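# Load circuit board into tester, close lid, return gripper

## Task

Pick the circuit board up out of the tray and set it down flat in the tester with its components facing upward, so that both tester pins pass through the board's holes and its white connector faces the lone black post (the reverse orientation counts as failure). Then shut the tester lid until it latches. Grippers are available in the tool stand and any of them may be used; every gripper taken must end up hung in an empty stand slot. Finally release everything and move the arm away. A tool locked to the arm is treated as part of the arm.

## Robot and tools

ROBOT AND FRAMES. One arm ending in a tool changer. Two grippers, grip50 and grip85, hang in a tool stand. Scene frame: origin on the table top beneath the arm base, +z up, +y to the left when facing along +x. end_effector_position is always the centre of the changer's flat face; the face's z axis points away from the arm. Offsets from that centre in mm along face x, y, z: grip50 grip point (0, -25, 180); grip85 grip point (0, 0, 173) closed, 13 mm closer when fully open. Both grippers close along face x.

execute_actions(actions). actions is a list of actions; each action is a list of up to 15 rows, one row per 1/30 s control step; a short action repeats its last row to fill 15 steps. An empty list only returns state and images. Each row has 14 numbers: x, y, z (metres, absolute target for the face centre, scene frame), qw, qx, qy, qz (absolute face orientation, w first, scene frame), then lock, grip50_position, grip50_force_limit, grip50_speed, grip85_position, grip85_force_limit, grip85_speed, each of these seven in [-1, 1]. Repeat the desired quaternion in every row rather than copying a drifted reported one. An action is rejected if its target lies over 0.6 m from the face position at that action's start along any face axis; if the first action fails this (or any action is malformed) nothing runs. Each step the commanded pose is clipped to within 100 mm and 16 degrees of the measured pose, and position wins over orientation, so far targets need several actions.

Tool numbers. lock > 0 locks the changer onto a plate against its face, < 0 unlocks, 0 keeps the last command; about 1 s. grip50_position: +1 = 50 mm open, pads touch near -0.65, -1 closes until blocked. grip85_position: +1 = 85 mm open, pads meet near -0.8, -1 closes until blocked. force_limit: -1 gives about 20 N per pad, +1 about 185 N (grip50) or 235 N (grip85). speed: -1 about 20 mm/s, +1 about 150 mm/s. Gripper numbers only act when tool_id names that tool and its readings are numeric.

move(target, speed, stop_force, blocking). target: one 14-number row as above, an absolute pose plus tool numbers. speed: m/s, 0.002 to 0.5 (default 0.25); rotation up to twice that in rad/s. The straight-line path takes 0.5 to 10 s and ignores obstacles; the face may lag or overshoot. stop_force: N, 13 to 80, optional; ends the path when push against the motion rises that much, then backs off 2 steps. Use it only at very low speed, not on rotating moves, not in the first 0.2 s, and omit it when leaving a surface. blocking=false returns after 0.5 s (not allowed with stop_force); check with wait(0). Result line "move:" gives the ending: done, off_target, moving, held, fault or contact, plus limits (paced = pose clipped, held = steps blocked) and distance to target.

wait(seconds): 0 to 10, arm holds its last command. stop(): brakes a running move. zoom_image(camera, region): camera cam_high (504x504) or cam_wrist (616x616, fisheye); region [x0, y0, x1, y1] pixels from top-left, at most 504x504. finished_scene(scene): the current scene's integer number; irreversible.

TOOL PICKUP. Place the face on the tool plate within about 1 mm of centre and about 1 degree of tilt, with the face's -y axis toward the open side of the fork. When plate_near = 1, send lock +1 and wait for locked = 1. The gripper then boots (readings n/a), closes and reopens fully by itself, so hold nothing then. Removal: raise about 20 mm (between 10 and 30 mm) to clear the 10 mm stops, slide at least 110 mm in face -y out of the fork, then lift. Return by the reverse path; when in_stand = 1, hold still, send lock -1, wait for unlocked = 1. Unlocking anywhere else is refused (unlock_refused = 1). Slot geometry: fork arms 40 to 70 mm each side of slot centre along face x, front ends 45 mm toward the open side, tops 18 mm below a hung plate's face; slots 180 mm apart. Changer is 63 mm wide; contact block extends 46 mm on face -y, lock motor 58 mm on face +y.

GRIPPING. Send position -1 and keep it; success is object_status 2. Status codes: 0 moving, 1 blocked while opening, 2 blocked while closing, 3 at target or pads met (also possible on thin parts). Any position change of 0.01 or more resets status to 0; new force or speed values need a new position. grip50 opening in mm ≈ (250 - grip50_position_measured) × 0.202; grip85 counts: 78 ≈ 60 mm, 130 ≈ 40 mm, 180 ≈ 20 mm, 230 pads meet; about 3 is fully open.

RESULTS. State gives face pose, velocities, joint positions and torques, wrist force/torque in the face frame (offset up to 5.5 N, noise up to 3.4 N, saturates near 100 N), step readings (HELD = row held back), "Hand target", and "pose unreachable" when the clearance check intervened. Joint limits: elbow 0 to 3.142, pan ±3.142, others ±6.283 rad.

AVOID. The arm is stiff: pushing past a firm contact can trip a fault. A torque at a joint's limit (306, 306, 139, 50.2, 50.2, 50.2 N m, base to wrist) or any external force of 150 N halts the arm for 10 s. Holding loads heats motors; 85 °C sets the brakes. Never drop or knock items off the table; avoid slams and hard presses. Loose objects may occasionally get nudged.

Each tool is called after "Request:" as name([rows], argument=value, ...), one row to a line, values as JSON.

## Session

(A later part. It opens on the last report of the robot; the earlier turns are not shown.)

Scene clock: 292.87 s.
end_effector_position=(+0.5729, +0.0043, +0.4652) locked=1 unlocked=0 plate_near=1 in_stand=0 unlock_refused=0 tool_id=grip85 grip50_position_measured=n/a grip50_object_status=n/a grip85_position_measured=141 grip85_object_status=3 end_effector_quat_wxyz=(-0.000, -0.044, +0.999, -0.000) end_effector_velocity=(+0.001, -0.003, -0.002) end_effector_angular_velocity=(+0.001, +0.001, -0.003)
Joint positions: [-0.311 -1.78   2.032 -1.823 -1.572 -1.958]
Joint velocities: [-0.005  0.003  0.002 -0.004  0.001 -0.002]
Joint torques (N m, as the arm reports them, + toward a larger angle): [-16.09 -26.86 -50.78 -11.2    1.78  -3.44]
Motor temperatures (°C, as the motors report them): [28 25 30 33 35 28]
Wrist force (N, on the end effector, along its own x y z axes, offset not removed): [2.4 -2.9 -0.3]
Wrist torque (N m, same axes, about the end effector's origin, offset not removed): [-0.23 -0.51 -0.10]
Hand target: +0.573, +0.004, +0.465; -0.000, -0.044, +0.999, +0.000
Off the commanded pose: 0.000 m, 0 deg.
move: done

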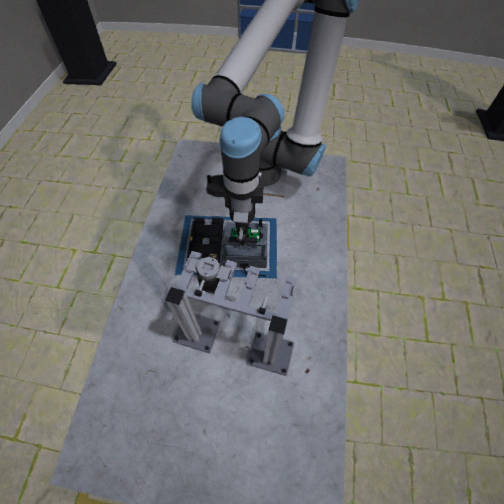

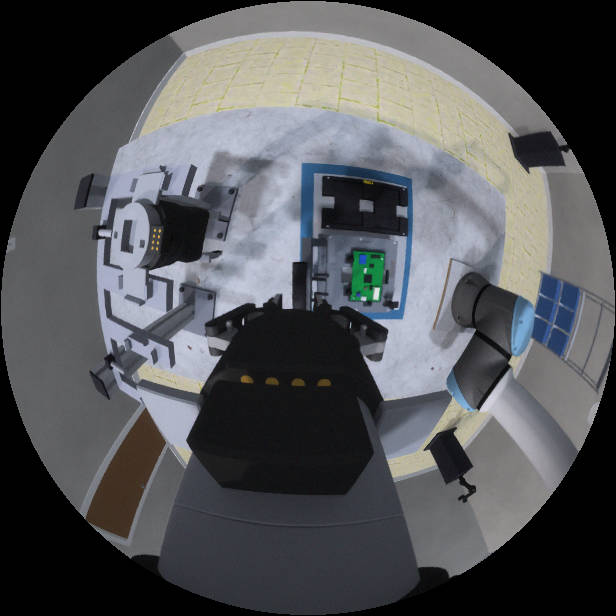

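Request:
move(target=[0.573,0.004,0.436,0,-0.0436,0.99905,0,0,1,0,0,-0.1,-0.6,0.5], speed=0.03, stop_force=15)

Request:
move(target=[0.49,-0.003,0.438,0,-0.0436,0.99905,0,0,1,0,0,-0.1,-0.6,0.5], speed=0.04, stop_force=40)

Request:
zoom_image(camera="cam_wrist", region=[210, 180, 400, 320])

Scene clock: 302.30 s.
end_effector_position=(+0.5730, +0.0040, +0.4363) locked=1 unlocked=0 plate_near=1 in_stand=0 unlock_refused=0 tool_id=grip85 grip50_position_measured=n/a grip50_object_status=n/a grip85_position_measured=141 grip85_object_status=3 end_effector_quat_wxyz=(-0.000, -0.044, +0.999, +0.000) end_effector_velocity=(+0.000, -0.000, -0.002) end_effector_angular_velocity=(-0.000, +0.000, -0.001)
Joint positions: [-0.311 -1.765  2.073 -1.879 -1.572 -1.959]
Joint velocities: [-0.     0.001  0.003 -0.004 -0.     0.001]
Joint torques (N m, as the arm reports them, + toward a larger angle): [ -8.12 -26.08 -48.06 -10.31  -2.37  -3.05]
Motor temperatures (°C, as the motors report them): [28 25 30 33 35 28]
Wrist force (N, on the end effector, along its own x y z axes, offset not removed): [0.5 -1.0 -3.7]
Wrist torque (N m, same axes, about the end effector's origin, offset not removed): [-0.13 -0.28 -0.07]
Hand target: +0.573, +0.004, +0.436; -0.000, -0.044, +0.999, +0.000
Off the commanded pose: 0.000 m, 0 deg.
move: done

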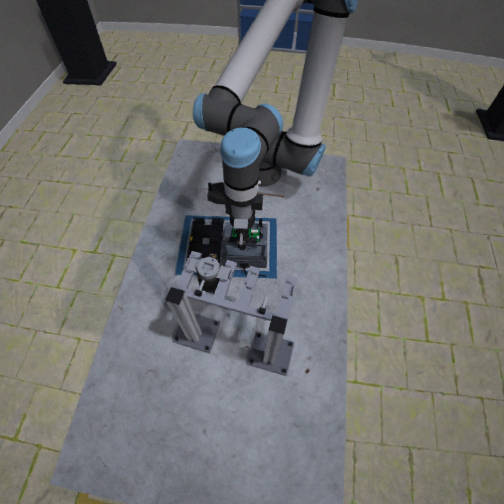

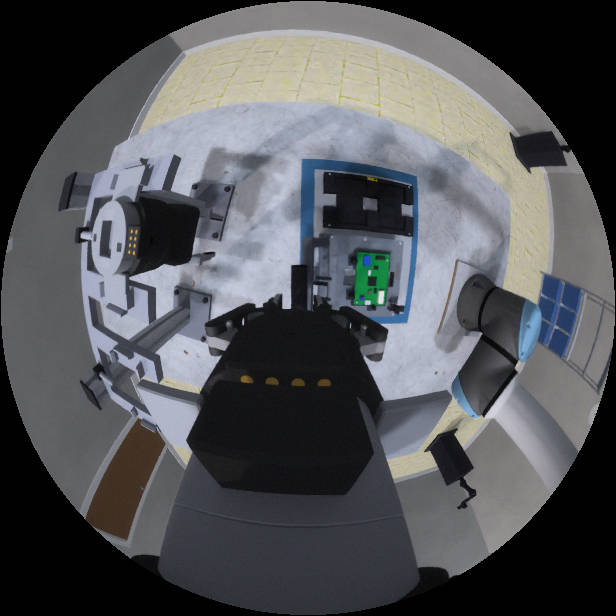

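Scene clock: 304.77 s.
end_effector_position=(+0.4903, -0.0029, +0.4379) locked=1 unlocked=0 plate_near=1 in_stand=0 unlock_refused=0 tool_id=grip85 grip50_position_measured=n/a grip50_object_status=n/a grip85_position_measured=141 grip85_object_status=3 end_effector_quat_wxyz=(-0.000, -0.044, +0.999, +0.000) end_effector_velocity=(-0.002, -0.001, +0.000) end_effector_angular_velocity=(+0.000, -0.000, -0.003)
Joint positions: [-0.378 -1.928  2.183 -1.826 -1.572 -2.026]
Joint velocities: [-0.004 -0.005  0.003  0.002  0.    -0.001]
Joint torques (N m, as the arm reports them, + toward a larger angle): [-12.17 -50.38 -49.56  -2.68   1.59  -3.15]
Motor temperatures (°C, as the motors report them): [28 25 30 33 35 28]
Wrist force (N, on the end effector, along its own x y z axes, offset not removed): [-2.6 -2.2 0.4]
Wrist torque (N m, same axes, about the end effector's origin, offset not removed): [-0.10 -0.72 -0.19]
Hand target: +0.490, -0.003, +0.438; -0.000, -0.044, +0.999, +0.000
Off the commanded pose: 0.000 m, 0 deg.
move: done

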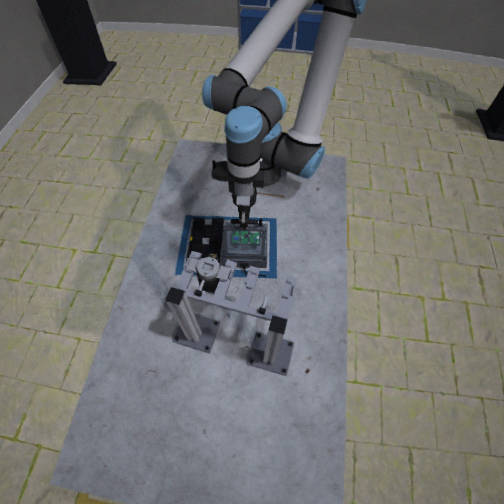

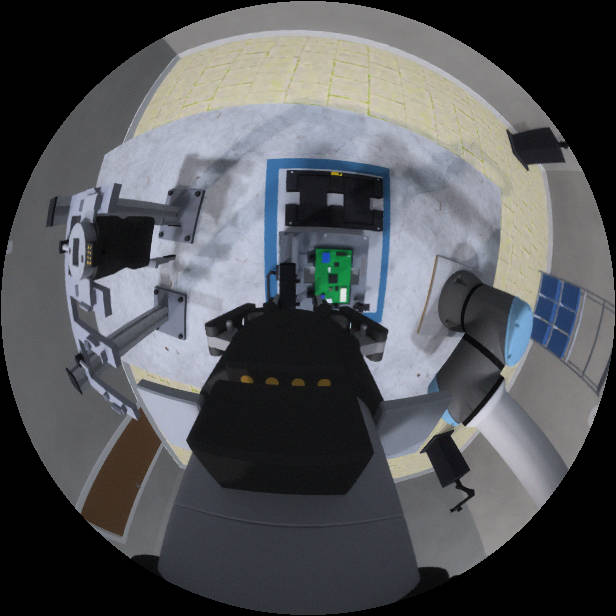

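Region (210, 180, 400, 320) of cam_wrist's 616x616 image, scaled by 2.653, with more detail than that image has; it fills the top 371 rows of this view, and the rest is white.

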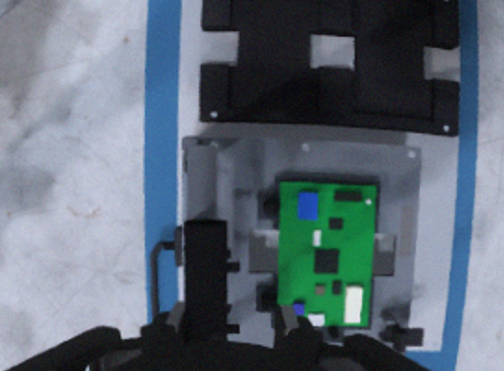

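Request:
move(target=[0.445,-0.007,0.43,0,-0.0436,0.99905,0,0,1,0,0,-0.1,-0.6,0.5], speed=0.05, stop_force=40)

Request:
move(target=[0.41,-0.010,0.412,0,-0.0436,0.99905,0,0,1,0,0,-0.1,-0.6,0.5], speed=0.05, stop_force=40)

Request:
zoom_image(camera="cam_wrist", region=[190, 160, 400, 320])

Scene clock: 313.73 s.
end_effector_position=(+0.4453, -0.0069, +0.4300) locked=1 unlocked=0 plate_near=1 in_stand=0 unlock_refused=0 tool_id=grip85 grip50_position_measured=n/a grip50_object_status=n/a grip85_position_measured=141 grip85_object_status=3 end_effector_quat_wxyz=(-0.000, -0.044, +0.999, +0.000) end_effector_velocity=(-0.002, -0.001, -0.000) end_effector_angular_velocity=(+0.000, +0.000, +0.001)
Joint positions: [-0.426 -2.021  2.25  -1.8   -1.572 -2.074]
Joint velocities: [-0.004 -0.005  0.003  0.002 -0.    -0.005]
Joint torques (N m, as the arm reports them, + toward a larger angle): [ -7.04 -38.61 -51.81  -2.32  -1.53  -2.17]
Motor temperatures (°C, as the motors report them): [28 25 30 33 35 28]
Wrist force (N, on the end effector, along its own x y z axes, offset not removed): [-2.7 -1.2 1.3]
Wrist torque (N m, same axes, about the end effector's origin, offset not removed): [-0.14 -0.80 -0.21]
Hand target: +0.445, -0.007, +0.430; -0.000, -0.044, +0.999, +0.000
Off the commanded pose: 0.000 m, 0 deg.
move: done

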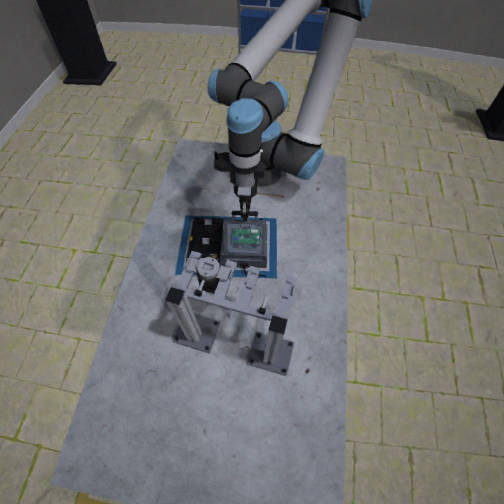

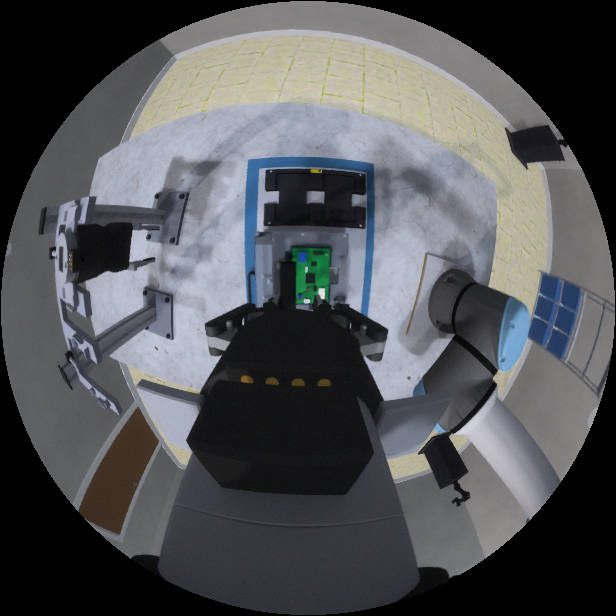

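Scene clock: 314.97 s.
end_effector_position=(+0.4103, -0.0099, +0.4121) locked=1 unlocked=0 plate_near=1 in_stand=0 unlock_refused=0 tool_id=grip85 grip50_position_measured=n/a grip50_object_status=n/a grip85_position_measured=141 grip85_object_status=3 end_effector_quat_wxyz=(-0.000, -0.044, +0.999, -0.000) end_effector_velocity=(-0.002, -0.000, -0.001) end_effector_angular_velocity=(+0.001, -0.000, -0.000)
Joint positions: [-0.472 -2.092  2.317 -1.796 -1.572 -2.119]
Joint velocities: [-0.003 -0.004  0.004  0.001  0.001 -0.003]
Joint torques (N m, as the arm reports them, + toward a larger angle): [-11.26 -37.24 -47.85  -2.74   0.55  -2.96]
Motor temperatures (°C, as the motors report them): [28 25 30 33 35 28]
Wrist force (N, on the end effector, along its own x y z axes, offset not removed): [-5.1 0.4 2.4]
Wrist torque (N m, same axes, about the end effector's origin, offset not removed): [-0.10 -0.87 -0.16]
Hand target: +0.410, -0.010, +0.412; -0.000, -0.044, +0.999, +0.000
Off the commanded pose: 0.000 m, 0 deg.
move: done

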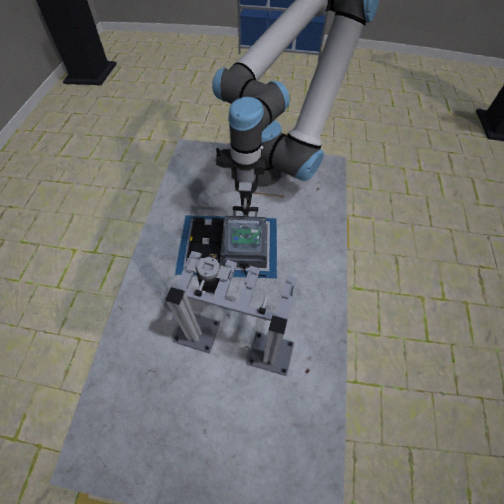

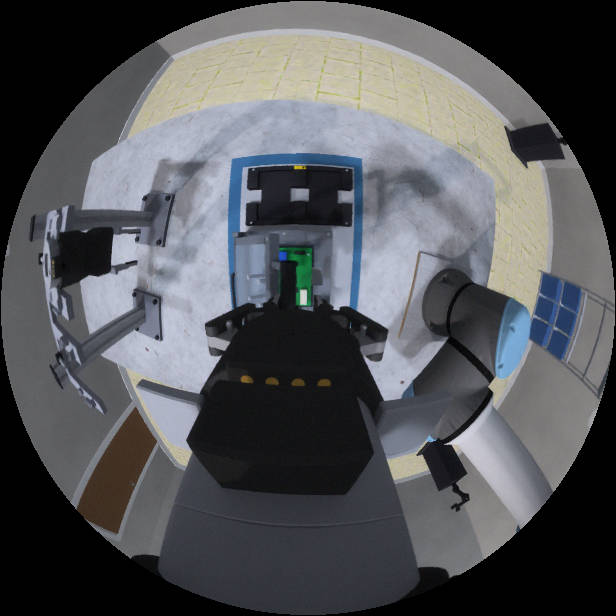

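Region (190, 160, 400, 320) of cam_wrist's 616x616 image, scaled by 2.400, with more detail than that image has; it fills the top 384 rows of this view, and the rest is white.

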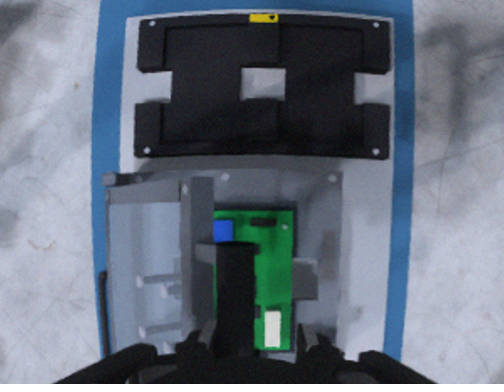

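Request:
move(target=[0.373,-0.013,0.393,0,-0.0436,0.99905,0,0,1,0,0,-0.1,-0.6,0.5], speed=0.05, stop_force=30)

Request:
move(target=[0.380,-0.0125,0.393,0,-0.0436,0.99905,0,0,1,0,0,-0.1,-0.6,0.5], speed=0.03)

Request:
zoom_image(camera="cam_wrist", region=[190, 160, 400, 320])

Scene clock: 322.27 s.
end_effector_position=(+0.3733, -0.0129, +0.3931) locked=1 unlocked=0 plate_near=1 in_stand=0 unlock_refused=0 tool_id=grip85 grip50_position_measured=n/a grip50_object_status=n/a grip85_position_measured=141 grip85_object_status=3 end_effector_quat_wxyz=(-0.000, -0.044, +0.999, +0.000) end_effector_velocity=(-0.002, -0.001, -0.001) end_effector_angular_velocity=(+0.000, +0.001, -0.001)
Joint positions: [-0.529 -2.175  2.386 -1.781 -1.572 -2.176]
Joint velocities: [-0.005 -0.004  0.004  0.001 -0.    -0.004]
Joint torques (N m, as the arm reports them, + toward a larger angle): [-11.28 -30.77 -50.94  -1.37  -0.99  -3.24]
Motor temperatures (°C, as the motors report them): [28 25 30 33 35 28]
Wrist force (N, on the end effector, along its own x y z axes, offset not removed): [-11.0 -0.2 7.2]
Wrist torque (N m, same axes, about the end effector's origin, offset not removed): [-0.12 -1.54 -0.20]
Hand target: +0.373, -0.013, +0.393; -0.000, -0.044, +0.999, +0.000
Off the commanded pose: 0.000 m, 0 deg.
move: done

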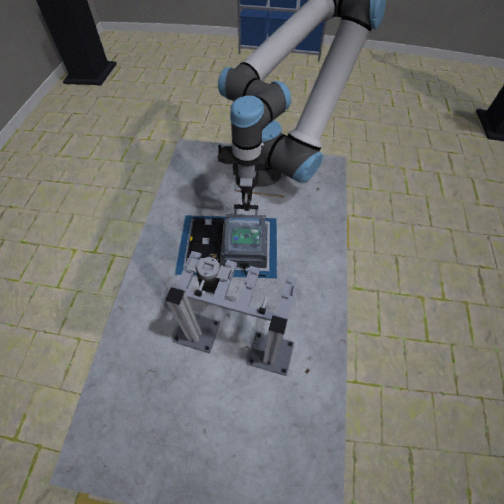

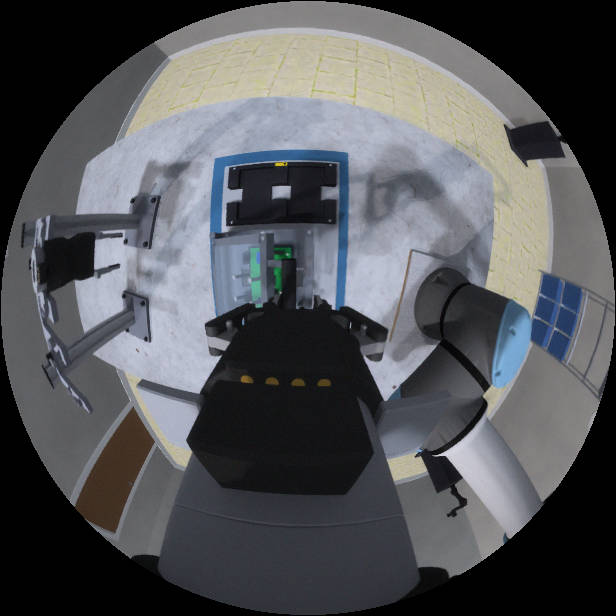

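Scene clock: 323.00 s.
end_effector_position=(+0.3797, -0.0125, +0.3930) locked=1 unlocked=0 plate_near=1 in_stand=0 unlock_refused=0 tool_id=grip85 grip50_position_measured=n/a grip50_object_status=n/a grip85_position_measured=141 grip85_object_status=3 end_effector_quat_wxyz=(-0.000, -0.044, +0.999, -0.000) end_effector_velocity=(+0.002, +0.001, -0.000) end_effector_angular_velocity=(+0.000, +0.001, +0.002)
Joint positions: [-0.518 -2.159  2.379 -1.792 -1.572 -2.166]
Joint velocities: [ 0.005  0.007 -0.002 -0.003 -0.     0.003]
Joint torques (N m, as the arm reports them, + toward a larger angle): [  7.73   8.31 -66.45 -11.15   0.55   2.99]
Motor temperatures (°C, as the motors report them): [28 25 30 33 35 28]
Wrist force (N, on the end effector, along its own x y z axes, offset not removed): [-2.7 -0.8 -1.0]
Wrist torque (N m, same axes, about the end effector's origin, offset not removed): [-0.04 -0.09 -0.09]
Hand target: +0.380, -0.013, +0.393; +0.000, -0.044, +0.999, -0.000
Off the commanded pose: 0.000 m, 0 deg.
move: done

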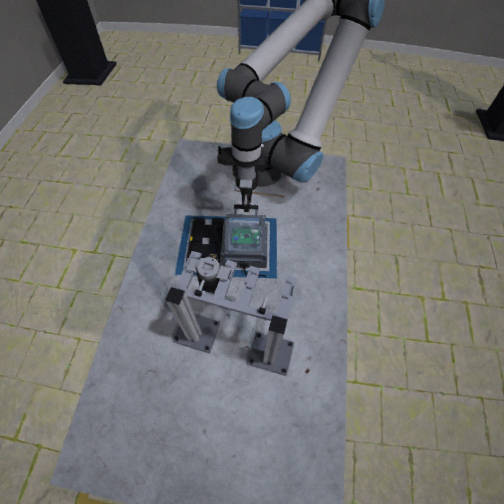

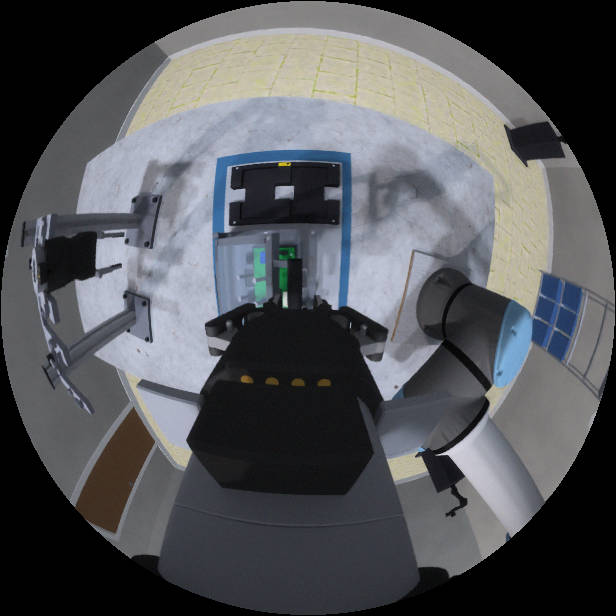

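Region (190, 160, 400, 320) of cam_wrist's 616x616 image, scaled by 2.400, with more detail than that image has; it fills the top 384 rows of this view, and the rest is white.

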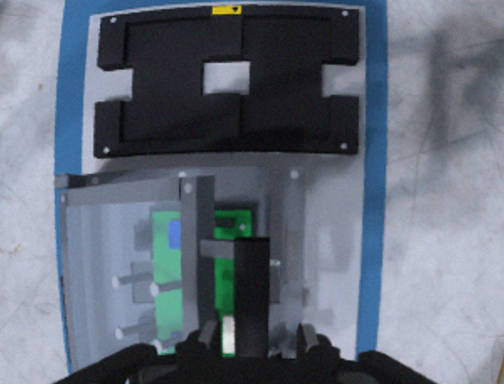

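Request:
move(target=[0.380,-0.0125,0.435,0,-0.0436,0.99905,0,0,1,0,0,-0.1,-0.6,0.5], speed=0.1)

Request:
move(target=[0.380,-0.0125,0.425,0,-0.0436,0.99905,0,0,1,0,0,-1,-0.6,1], speed=0.01)

Request:
move(target=[0.357,-0.0145,0.38,0,-0.0436,0.99905,0,0,1,0,0,-1,-0.6,1], speed=0.04, stop_force=30)

Request:
zoom_image(camera="cam_wrist", region=[190, 160, 400, 320])

Scene clock: 331.67 s.
end_effector_position=(+0.3800, -0.0124, +0.4346) locked=1 unlocked=0 plate_near=1 in_stand=0 unlock_refused=0 tool_id=grip85 grip50_position_measured=n/a grip50_object_status=n/a grip85_position_measured=141 grip85_object_status=3 end_effector_quat_wxyz=(+0.000, -0.044, +0.999, -0.000) end_effector_velocity=(+0.000, -0.000, +0.003) end_effector_angular_velocity=(+0.000, +0.001, -0.001)
Joint positions: [-0.517 -2.175  2.311 -1.708 -1.572 -2.165]
Joint velocities: [-0.001 -0.    -0.005  0.006  0.    -0.   ]
Joint torques (N m, as the arm reports them, + toward a larger angle): [-11.14 -24.3  -65.57  -3.14   0.54  -2.04]
Motor temperatures (°C, as the motors report them): [28 25 30 33 35 28]
Wrist force (N, on the end effector, along its own x y z axes, offset not removed): [-1.3 -2.9 -1.6]
Wrist torque (N m, same axes, about the end effector's origin, offset not removed): [-0.26 -0.23 -0.11]
Hand target: +0.380, -0.013, +0.435; +0.000, -0.044, +0.999, -0.000
Off the commanded pose: 0.000 m, 0 deg.
move: done

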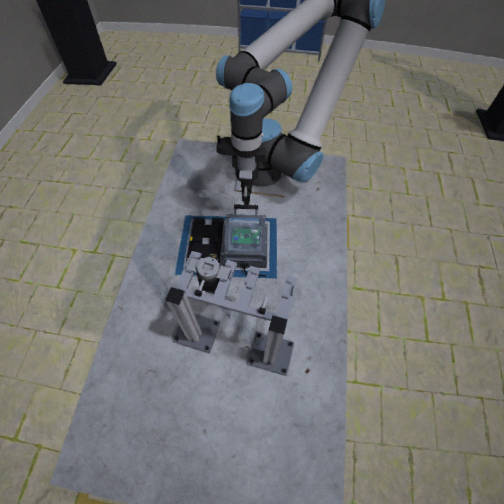

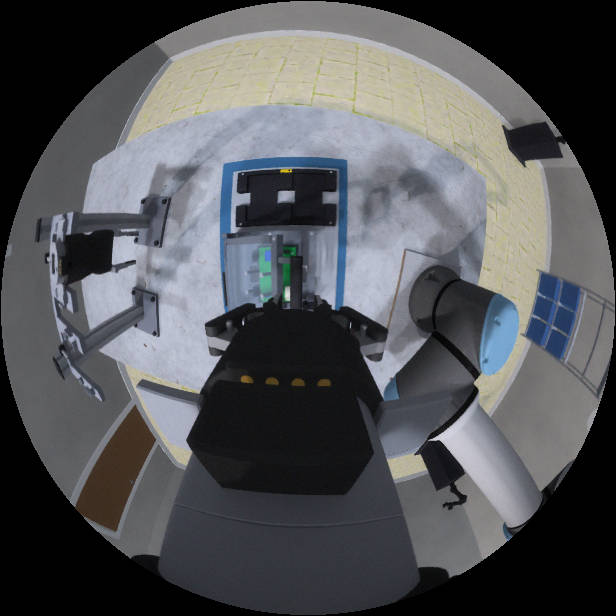

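Scene clock: 332.87 s.
end_effector_position=(+0.3800, -0.0125, +0.4253) locked=1 unlocked=0 plate_near=1 in_stand=0 unlock_refused=0 tool_id=grip85 grip50_position_measured=n/a grip50_object_status=n/a grip85_position_measured=231 grip85_object_status=3 end_effector_quat_wxyz=(-0.000, -0.044, +0.999, -0.000) end_effector_velocity=(-0.000, +0.000, -0.002) end_effector_angular_velocity=(-0.000, -0.001, +0.002)
Joint positions: [-0.518 -2.172  2.327 -1.726 -1.572 -2.165]
Joint velocities: [ 0.001 -0.     0.004 -0.005  0.    -0.002]
Joint torques (N m, as the arm reports them, + toward a larger angle): [-11.6    9.38 -51.8  -10.61   1.51  -3.07]
Motor temperatures (°C, as the motors report them): [28 25 30 33 35 28]
Wrist force (N, on the end effector, along its own x y z axes, offset not removed): [2.5 -0.4 -2.2]
Wrist torque (N m, same axes, about the end effector's origin, offset not removed): [0.07 -0.39 -0.19]
Hand target: +0.380, -0.012, +0.425; -0.000, -0.044, +0.999, +0.000
Off the commanded pose: 0.000 m, 0 deg.
move: done

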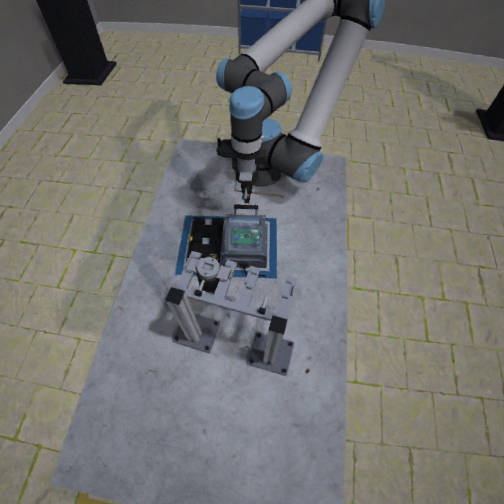

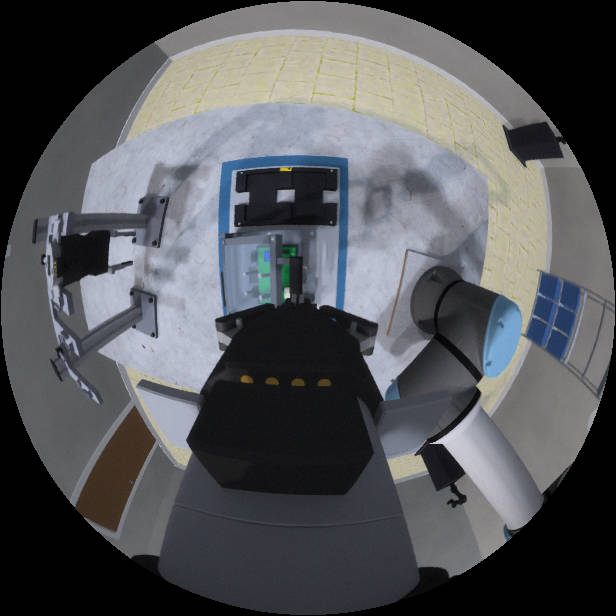

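Scene clock: 334.50 s.
end_effector_position=(+0.3618, -0.0141, +0.3896) locked=1 unlocked=0 plate_near=1 in_stand=0 unlock_refused=0 tool_id=grip85 grip50_position_measured=n/a grip50_object_status=n/a grip85_position_measured=231 grip85_object_status=3 end_effector_quat_wxyz=(-0.000, -0.044, +0.999, -0.000) end_effector_velocity=(+0.001, -0.000, +0.002) end_effector_angular_velocity=(+0.001, +0.002, -0.001)
Joint positions: [-0.549 -2.204  2.402 -1.769 -1.572 -2.197]
Joint velocities: [ 0.002  0.004 -0.005  0.004 -0.     0.003]
Joint torques (N m, as the arm reports them, + toward a larger angle): [ 18.31  41.19 -64.99 -21.26  19.27   4.45]
Motor temperatures (°C, as the motors report them): [28 25 30 33 35 28]
Wrist force (N, on the end effector, along its own x y z axes, offset not removed): [84.0 -2.0 -53.3]
Wrist torque (N m, same axes, about the end effector's origin, offset not removed): [0.08 4.08 -0.54]
Hand target: +0.362, -0.014, +0.390; -0.000, -0.044, +0.999, -0.000
Off the commanded pose: 0.011 m, 0 deg.
move: contact

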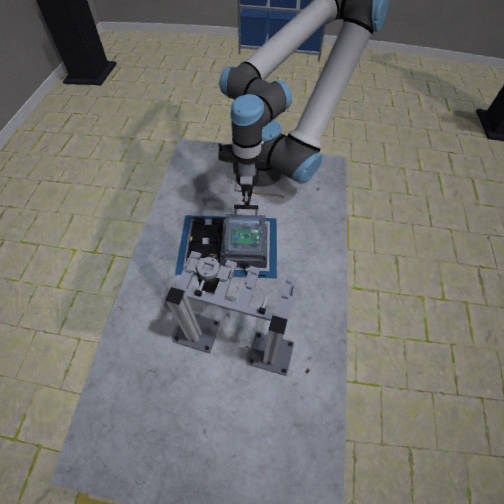

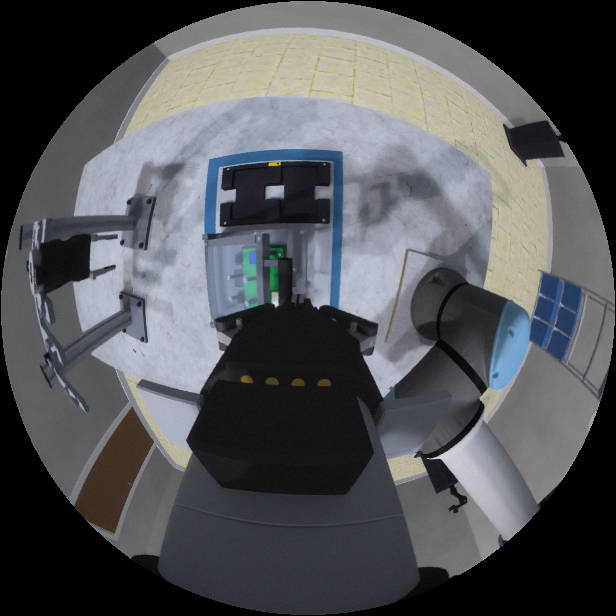

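Region (190, 160, 400, 320) of cam_wrist's 616x616 image, scaled by 2.400, with more detail than that image has; it fills the top 384 rows of this view, and the rest is white.

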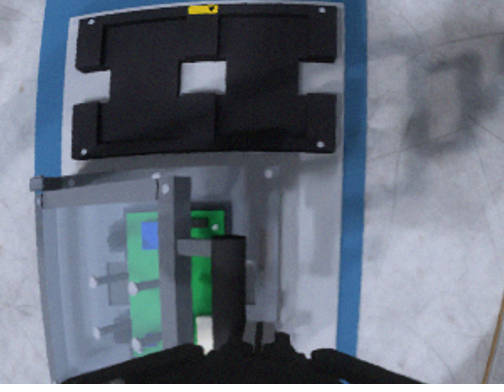

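Request:
move(target=[0.360,-0.0143,0.415,0,-0.0436,0.99905,0,0,1,0,0,-1,-0.6,1], speed=0.05)

Request:
move(target=[0.384,-0.012,0.415,0,-0.0436,0.99905,0,0,1,0,0,-1,-0.6,1], speed=0.05, stop_force=15)

Request:
move(target=[0.382,-0.012,0.39,0,-0.0436,0.99905,0,0,1,0,0,-1,-0.6,1], speed=0.015, stop_force=15)

Request:
zoom_image(camera="cam_wrist", region=[190, 160, 400, 320])

Scene clock: 349.73 s.
end_effector_position=(+0.3600, -0.0143, +0.4146) locked=1 unlocked=0 plate_near=1 in_stand=0 unlock_refused=0 tool_id=grip85 grip50_position_measured=n/a grip50_object_status=n/a grip85_position_measured=231 grip85_object_status=3 end_effector_quat_wxyz=(-0.000, -0.044, +0.999, -0.000) end_effector_velocity=(-0.000, +0.000, +0.003) end_effector_angular_velocity=(+0.000, +0.000, +0.001)
Joint positions: [-0.553 -2.219  2.363 -1.715 -1.572 -2.2  ]
Joint velocities: [-0.    -0.002 -0.005  0.006  0.    -0.002]
Joint torques (N m, as the arm reports them, + toward a larger angle): [-12.7  -23.   -67.37  -3.13  -1.    -2.93]
Motor temperatures (°C, as the motors report them): [28 25 30 33 35 28]
Wrist force (N, on the end effector, along its own x y z axes, offset not removed): [-1.0 -0.9 -2.2]
Wrist torque (N m, same axes, about the end effector's origin, offset not removed): [-0.07 -0.23 -0.12]
Hand target: +0.360, -0.014, +0.415; +0.000, -0.044, +0.999, +0.000
Off the commanded pose: 0.000 m, 0 deg.
move: done

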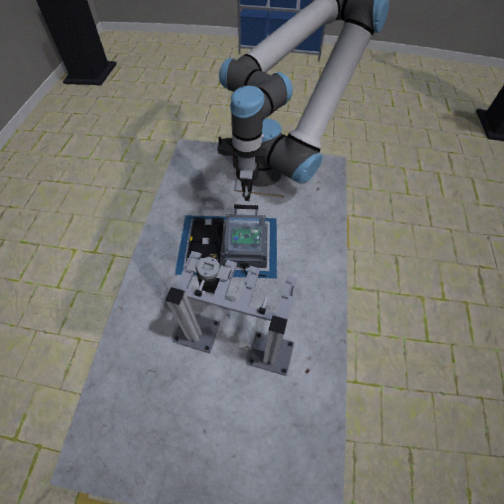

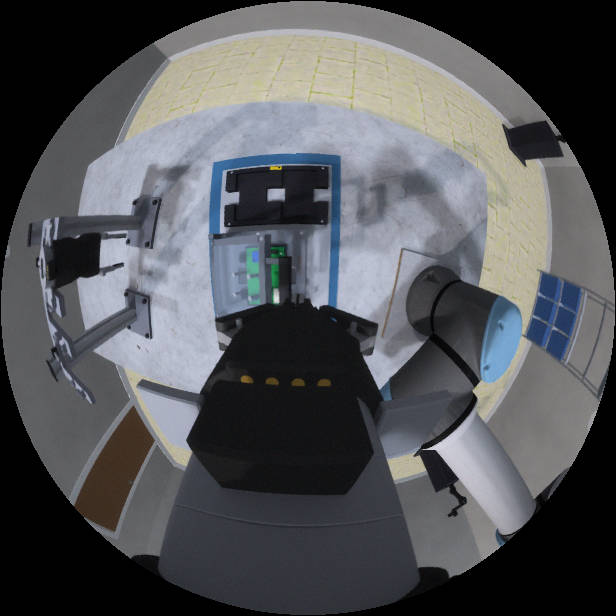

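Scene clock: 350.67 s.
end_effector_position=(+0.3837, -0.0120, +0.4150) locked=1 unlocked=0 plate_near=1 in_stand=0 unlock_refused=0 tool_id=grip85 grip50_position_measured=n/a grip50_object_status=n/a grip85_position_measured=231 grip85_object_status=3 end_effector_quat_wxyz=(+0.000, -0.044, +0.999, +0.000) end_effector_velocity=(+0.002, +0.001, +0.000) end_effector_angular_velocity=(+0.000, +0.000, +0.001)
Joint positions: [-0.511 -2.159  2.34  -1.752 -1.572 -2.159]
Joint velocities: [ 0.005  0.006 -0.002 -0.003  0.     0.004]
Joint torques (N m, as the arm reports them, + toward a larger angle): [ 10.18  13.05 -68.69 -10.58  -1.34   4.11]
Motor temperatures (°C, as the motors report them): [28 25 30 33 35 28]
Wrist force (N, on the end effector, along its own x y z axes, offset not removed): [-0.2 -1.1 -2.7]
Wrist torque (N m, same axes, about the end effector's origin, offset not removed): [-0.12 -0.28 -0.20]
Hand target: +0.384, -0.012, +0.415; +0.000, -0.044, +0.999, -0.000
Off the commanded pose: 0.000 m, 0 deg.
move: done

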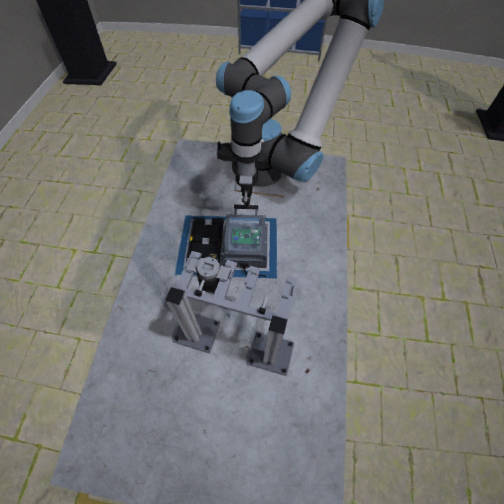

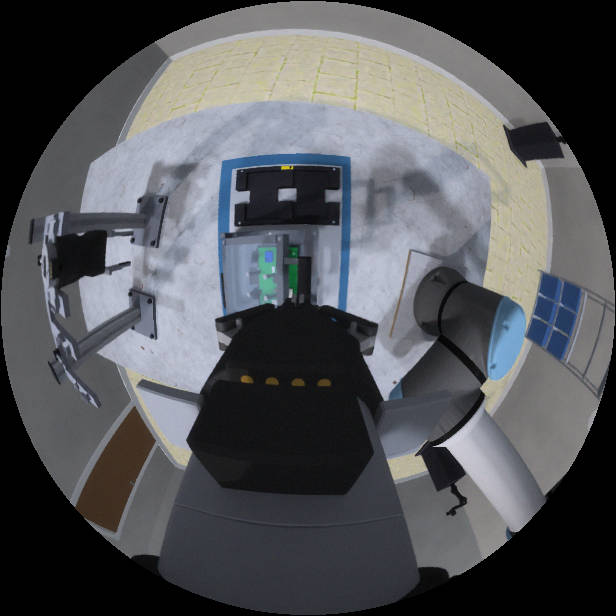

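Scene clock: 352.60 s.
end_effector_position=(+0.3820, -0.0120, +0.3903) locked=1 unlocked=0 plate_near=1 in_stand=0 unlock_refused=0 tool_id=grip85 grip50_position_measured=n/a grip50_object_status=n/a grip85_position_measured=231 grip85_object_status=3 end_effector_quat_wxyz=(-0.000, -0.044, +0.999, +0.000) end_effector_velocity=(+0.000, -0.000, -0.003) end_effector_angular_velocity=(-0.000, +0.000, -0.000)
Joint positions: [-0.513 -2.151  2.381 -1.801 -1.572 -2.161]
Joint velocities: [-0.001  0.002  0.004 -0.005 -0.    -0.001]
Joint torques (N m, as the arm reports them, + toward a larger angle): [-10.79  13.73 -50.2  -10.98  -2.66  -3.04]
Motor temperatures (°C, as the motors report them): [28 25 30 33 35 28]
Wrist force (N, on the end effector, along its own x y z axes, offset not removed): [-2.8 -1.2 -2.8]
Wrist torque (N m, same axes, about the end effector's origin, offset not removed): [-0.04 -0.20 -0.23]
Hand target: +0.382, -0.012, +0.390; -0.000, -0.044, +0.999, +0.000
Off the commanded pose: 0.000 m, 0 deg.
move: done

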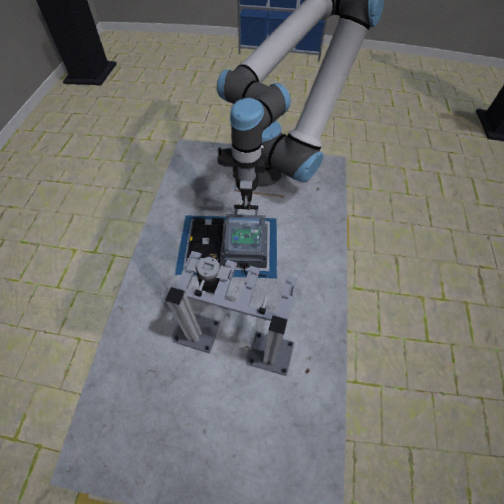

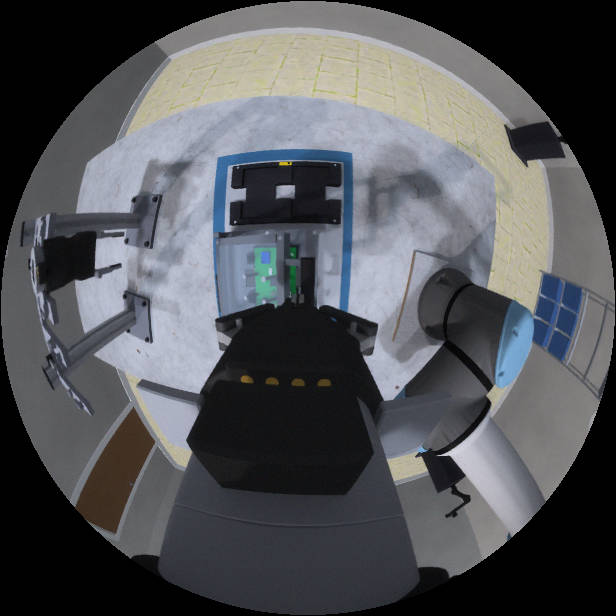

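Region (190, 160, 400, 320) of cam_wrist's 616x616 image, scaled by 2.400, with more detail than that image has; it fills the top 384 rows of this view, and the rest is white.

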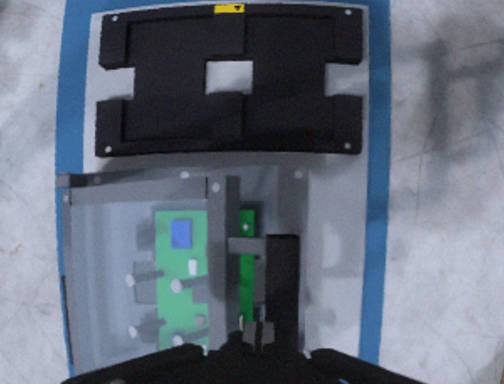

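Request:
move(target=[0.362,-0.014,0.369,0,-0.0436,0.99905,0,0,1,0,0,-1,-0.6,1], speed=0.03, stop_force=15)

Request:
zoom_image(camera="cam_wrist", region=[190, 160, 400, 320])

Scene clock: 360.40 s.
end_effector_position=(+0.3622, -0.0140, +0.3692) locked=1 unlocked=0 plate_near=1 in_stand=0 unlock_refused=0 tool_id=grip85 grip50_position_measured=n/a grip50_object_status=n/a grip85_position_measured=231 grip85_object_status=3 end_effector_quat_wxyz=(-0.000, -0.044, +0.999, -0.000) end_effector_velocity=(-0.002, -0.001, -0.001) end_effector_angular_velocity=(-0.001, -0.001, -0.001)
Joint positions: [-0.549 -2.192  2.435 -1.814 -1.572 -2.196]
Joint velocities: [-0.004 -0.004  0.004 -0.001 -0.    -0.003]
Joint torques (N m, as the arm reports them, + toward a larger angle): [ -8.57 -23.32 -47.98 -10.56  -0.05  -2.12]
Motor temperatures (°C, as the motors report them): [28 25 30 33 35 28]
Wrist force (N, on the end effector, along its own x y z axes, offset not removed): [-0.5 -0.9 -3.8]
Wrist torque (N m, same axes, about the end effector's origin, offset not removed): [0.00 -0.29 -0.13]
Hand target: +0.362, -0.014, +0.369; -0.000, -0.044, +0.999, +0.000
Off the commanded pose: 0.000 m, 0 deg.
move: done

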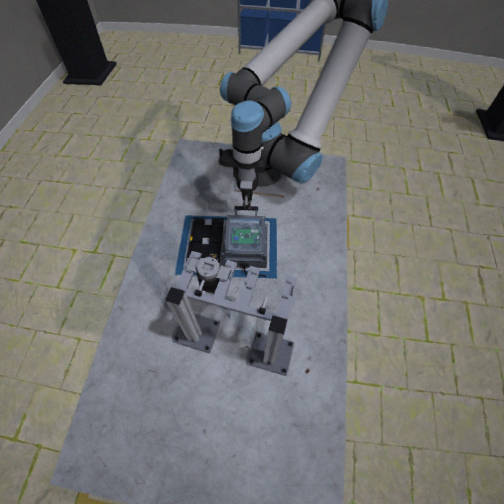

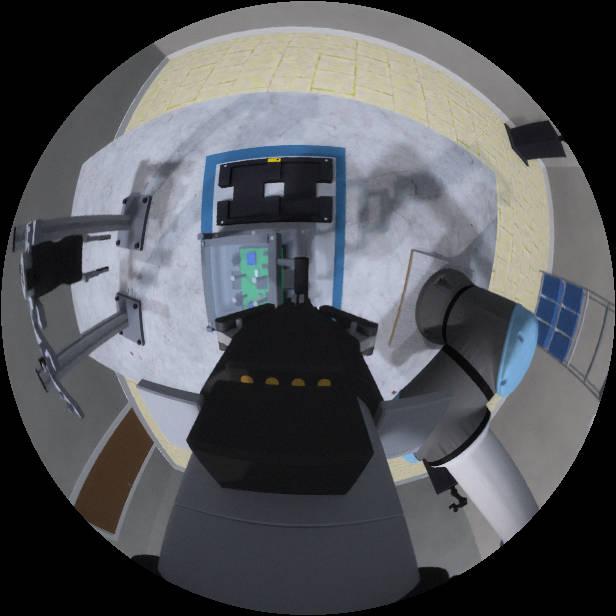

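Region (190, 160, 400, 320) of cam_wrist's 616x616 image, scaled by 2.400, with more detail than that image has; it fills the top 384 rows of this view, and the rest is white.

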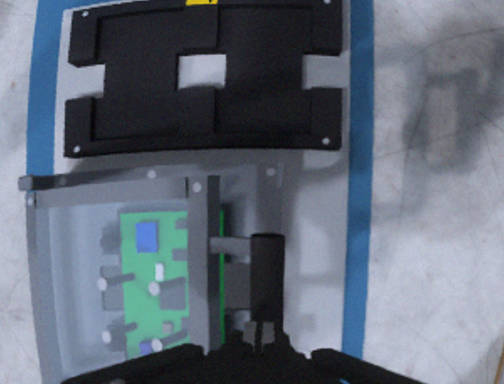

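Request:
move(target=[0.353,-0.015,0.344,0,-0.0436,0.99905,0,0,1,0,0,-1,-0.6,1], speed=0.03, stop_force=15)

Request:
move(target=[0.347,-0.0155,0.318,0,-0.0436,0.99905,0,0,1,0,0,-1,-0.6,1], speed=0.02, stop_force=15)

Request:
zoom_image(camera="cam_wrist", region=[190, 160, 400, 320])

Scene clock: 367.77 s.
end_effector_position=(+0.3531, -0.0150, +0.3443) locked=1 unlocked=0 plate_near=1 in_stand=0 unlock_refused=0 tool_id=grip85 grip50_position_measured=n/a grip50_object_status=n/a grip85_position_measured=231 grip85_object_status=3 end_effector_quat_wxyz=(+0.000, -0.044, +0.999, +0.000) end_effector_velocity=(-0.001, +0.000, -0.002) end_effector_angular_velocity=(-0.001, -0.001, +0.002)
Joint positions: [-0.567 -2.201  2.483 -1.853 -1.572 -2.214]
Joint velocities: [-0.001 -0.002  0.004 -0.004 -0.    -0.003]
Joint torques (N m, as the arm reports them, + toward a larger angle): [-12.12 -22.51 -48.77 -11.09  -0.93  -3.2 ]
Motor temperatures (°C, as the motors report them): [28 25 30 33 35 28]
Wrist force (N, on the end effector, along its own x y z axes, offset not removed): [-3.0 -2.0 -1.6]
Wrist torque (N m, same axes, about the end effector's origin, offset not removed): [-0.22 -0.07 -0.20]
Hand target: +0.353, -0.015, +0.344; -0.000, -0.044, +0.999, +0.000
Off the commanded pose: 0.000 m, 0 deg.
move: done

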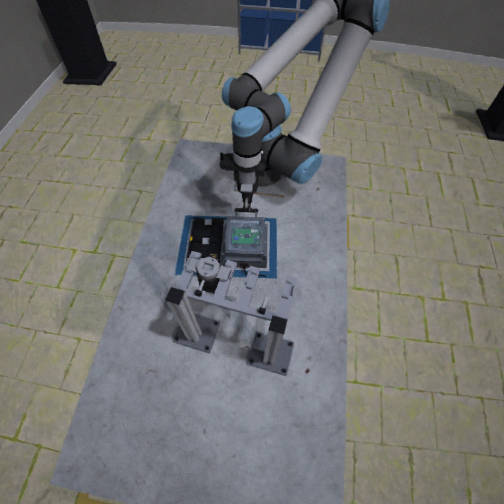

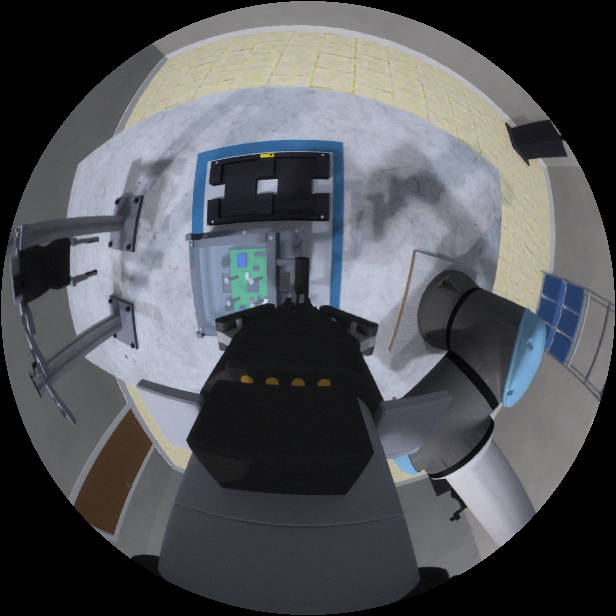

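Scene clock: 369.40 s.
end_effector_position=(+0.3471, -0.0155, +0.3183) locked=1 unlocked=0 plate_near=1 in_stand=0 unlock_refused=0 tool_id=grip85 grip50_position_measured=n/a grip50_object_status=n/a grip85_position_measured=231 grip85_object_status=3 end_effector_quat_wxyz=(-0.000, -0.044, +0.999, +0.000) end_effector_velocity=(-0.001, +0.000, -0.003) end_effector_angular_velocity=(-0.000, -0.001, +0.000)
Joint positions: [-0.579 -2.198  2.529 -1.903 -1.572 -2.226]
Joint velocities: [-0.     0.001  0.005 -0.006  0.    -0.   ]
Joint torques (N m, as the arm reports them, + toward a larger angle): [ -8.33  17.99 -47.02 -10.92  -2.23  -2.93]
Motor temperatures (°C, as the motors report them): [28 25 30 33 35 28]
Wrist force (N, on the end effector, along its own x y z axes, offset not removed): [0.4 0.2 -2.4]
Wrist torque (N m, same axes, about the end effector's origin, offset not removed): [-0.04 -0.32 -0.09]
Hand target: +0.347, -0.015, +0.318; -0.000, -0.044, +0.999, +0.000
Off the commanded pose: 0.000 m, 0 deg.
move: done

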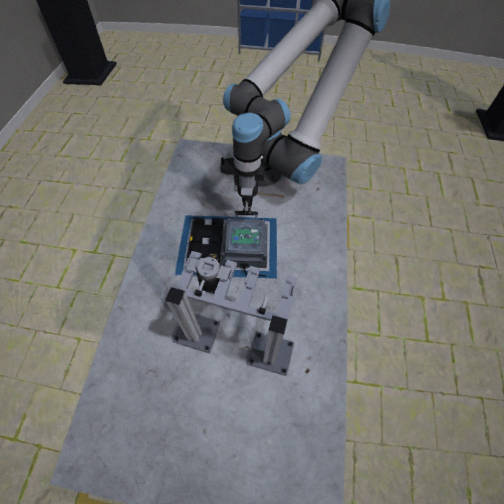

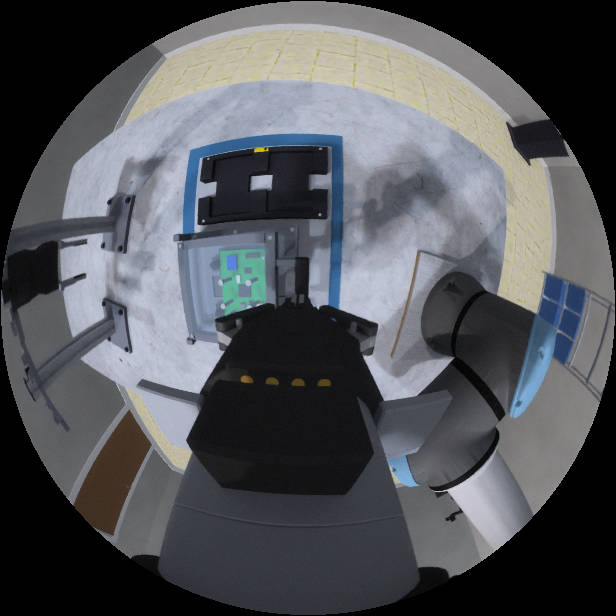

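Region (190, 160, 400, 320) of cam_wrist's 616x616 image, scaled by 2.400, with more detail than that image has; it fills the top 384 rows of this view, and the rest is white.

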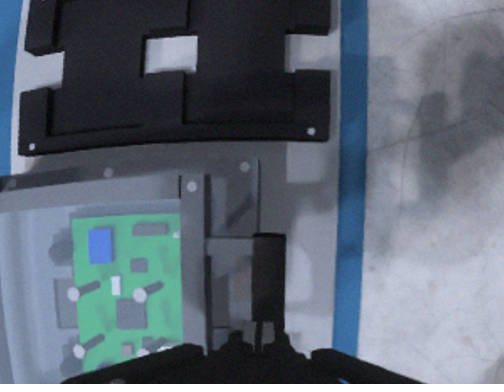

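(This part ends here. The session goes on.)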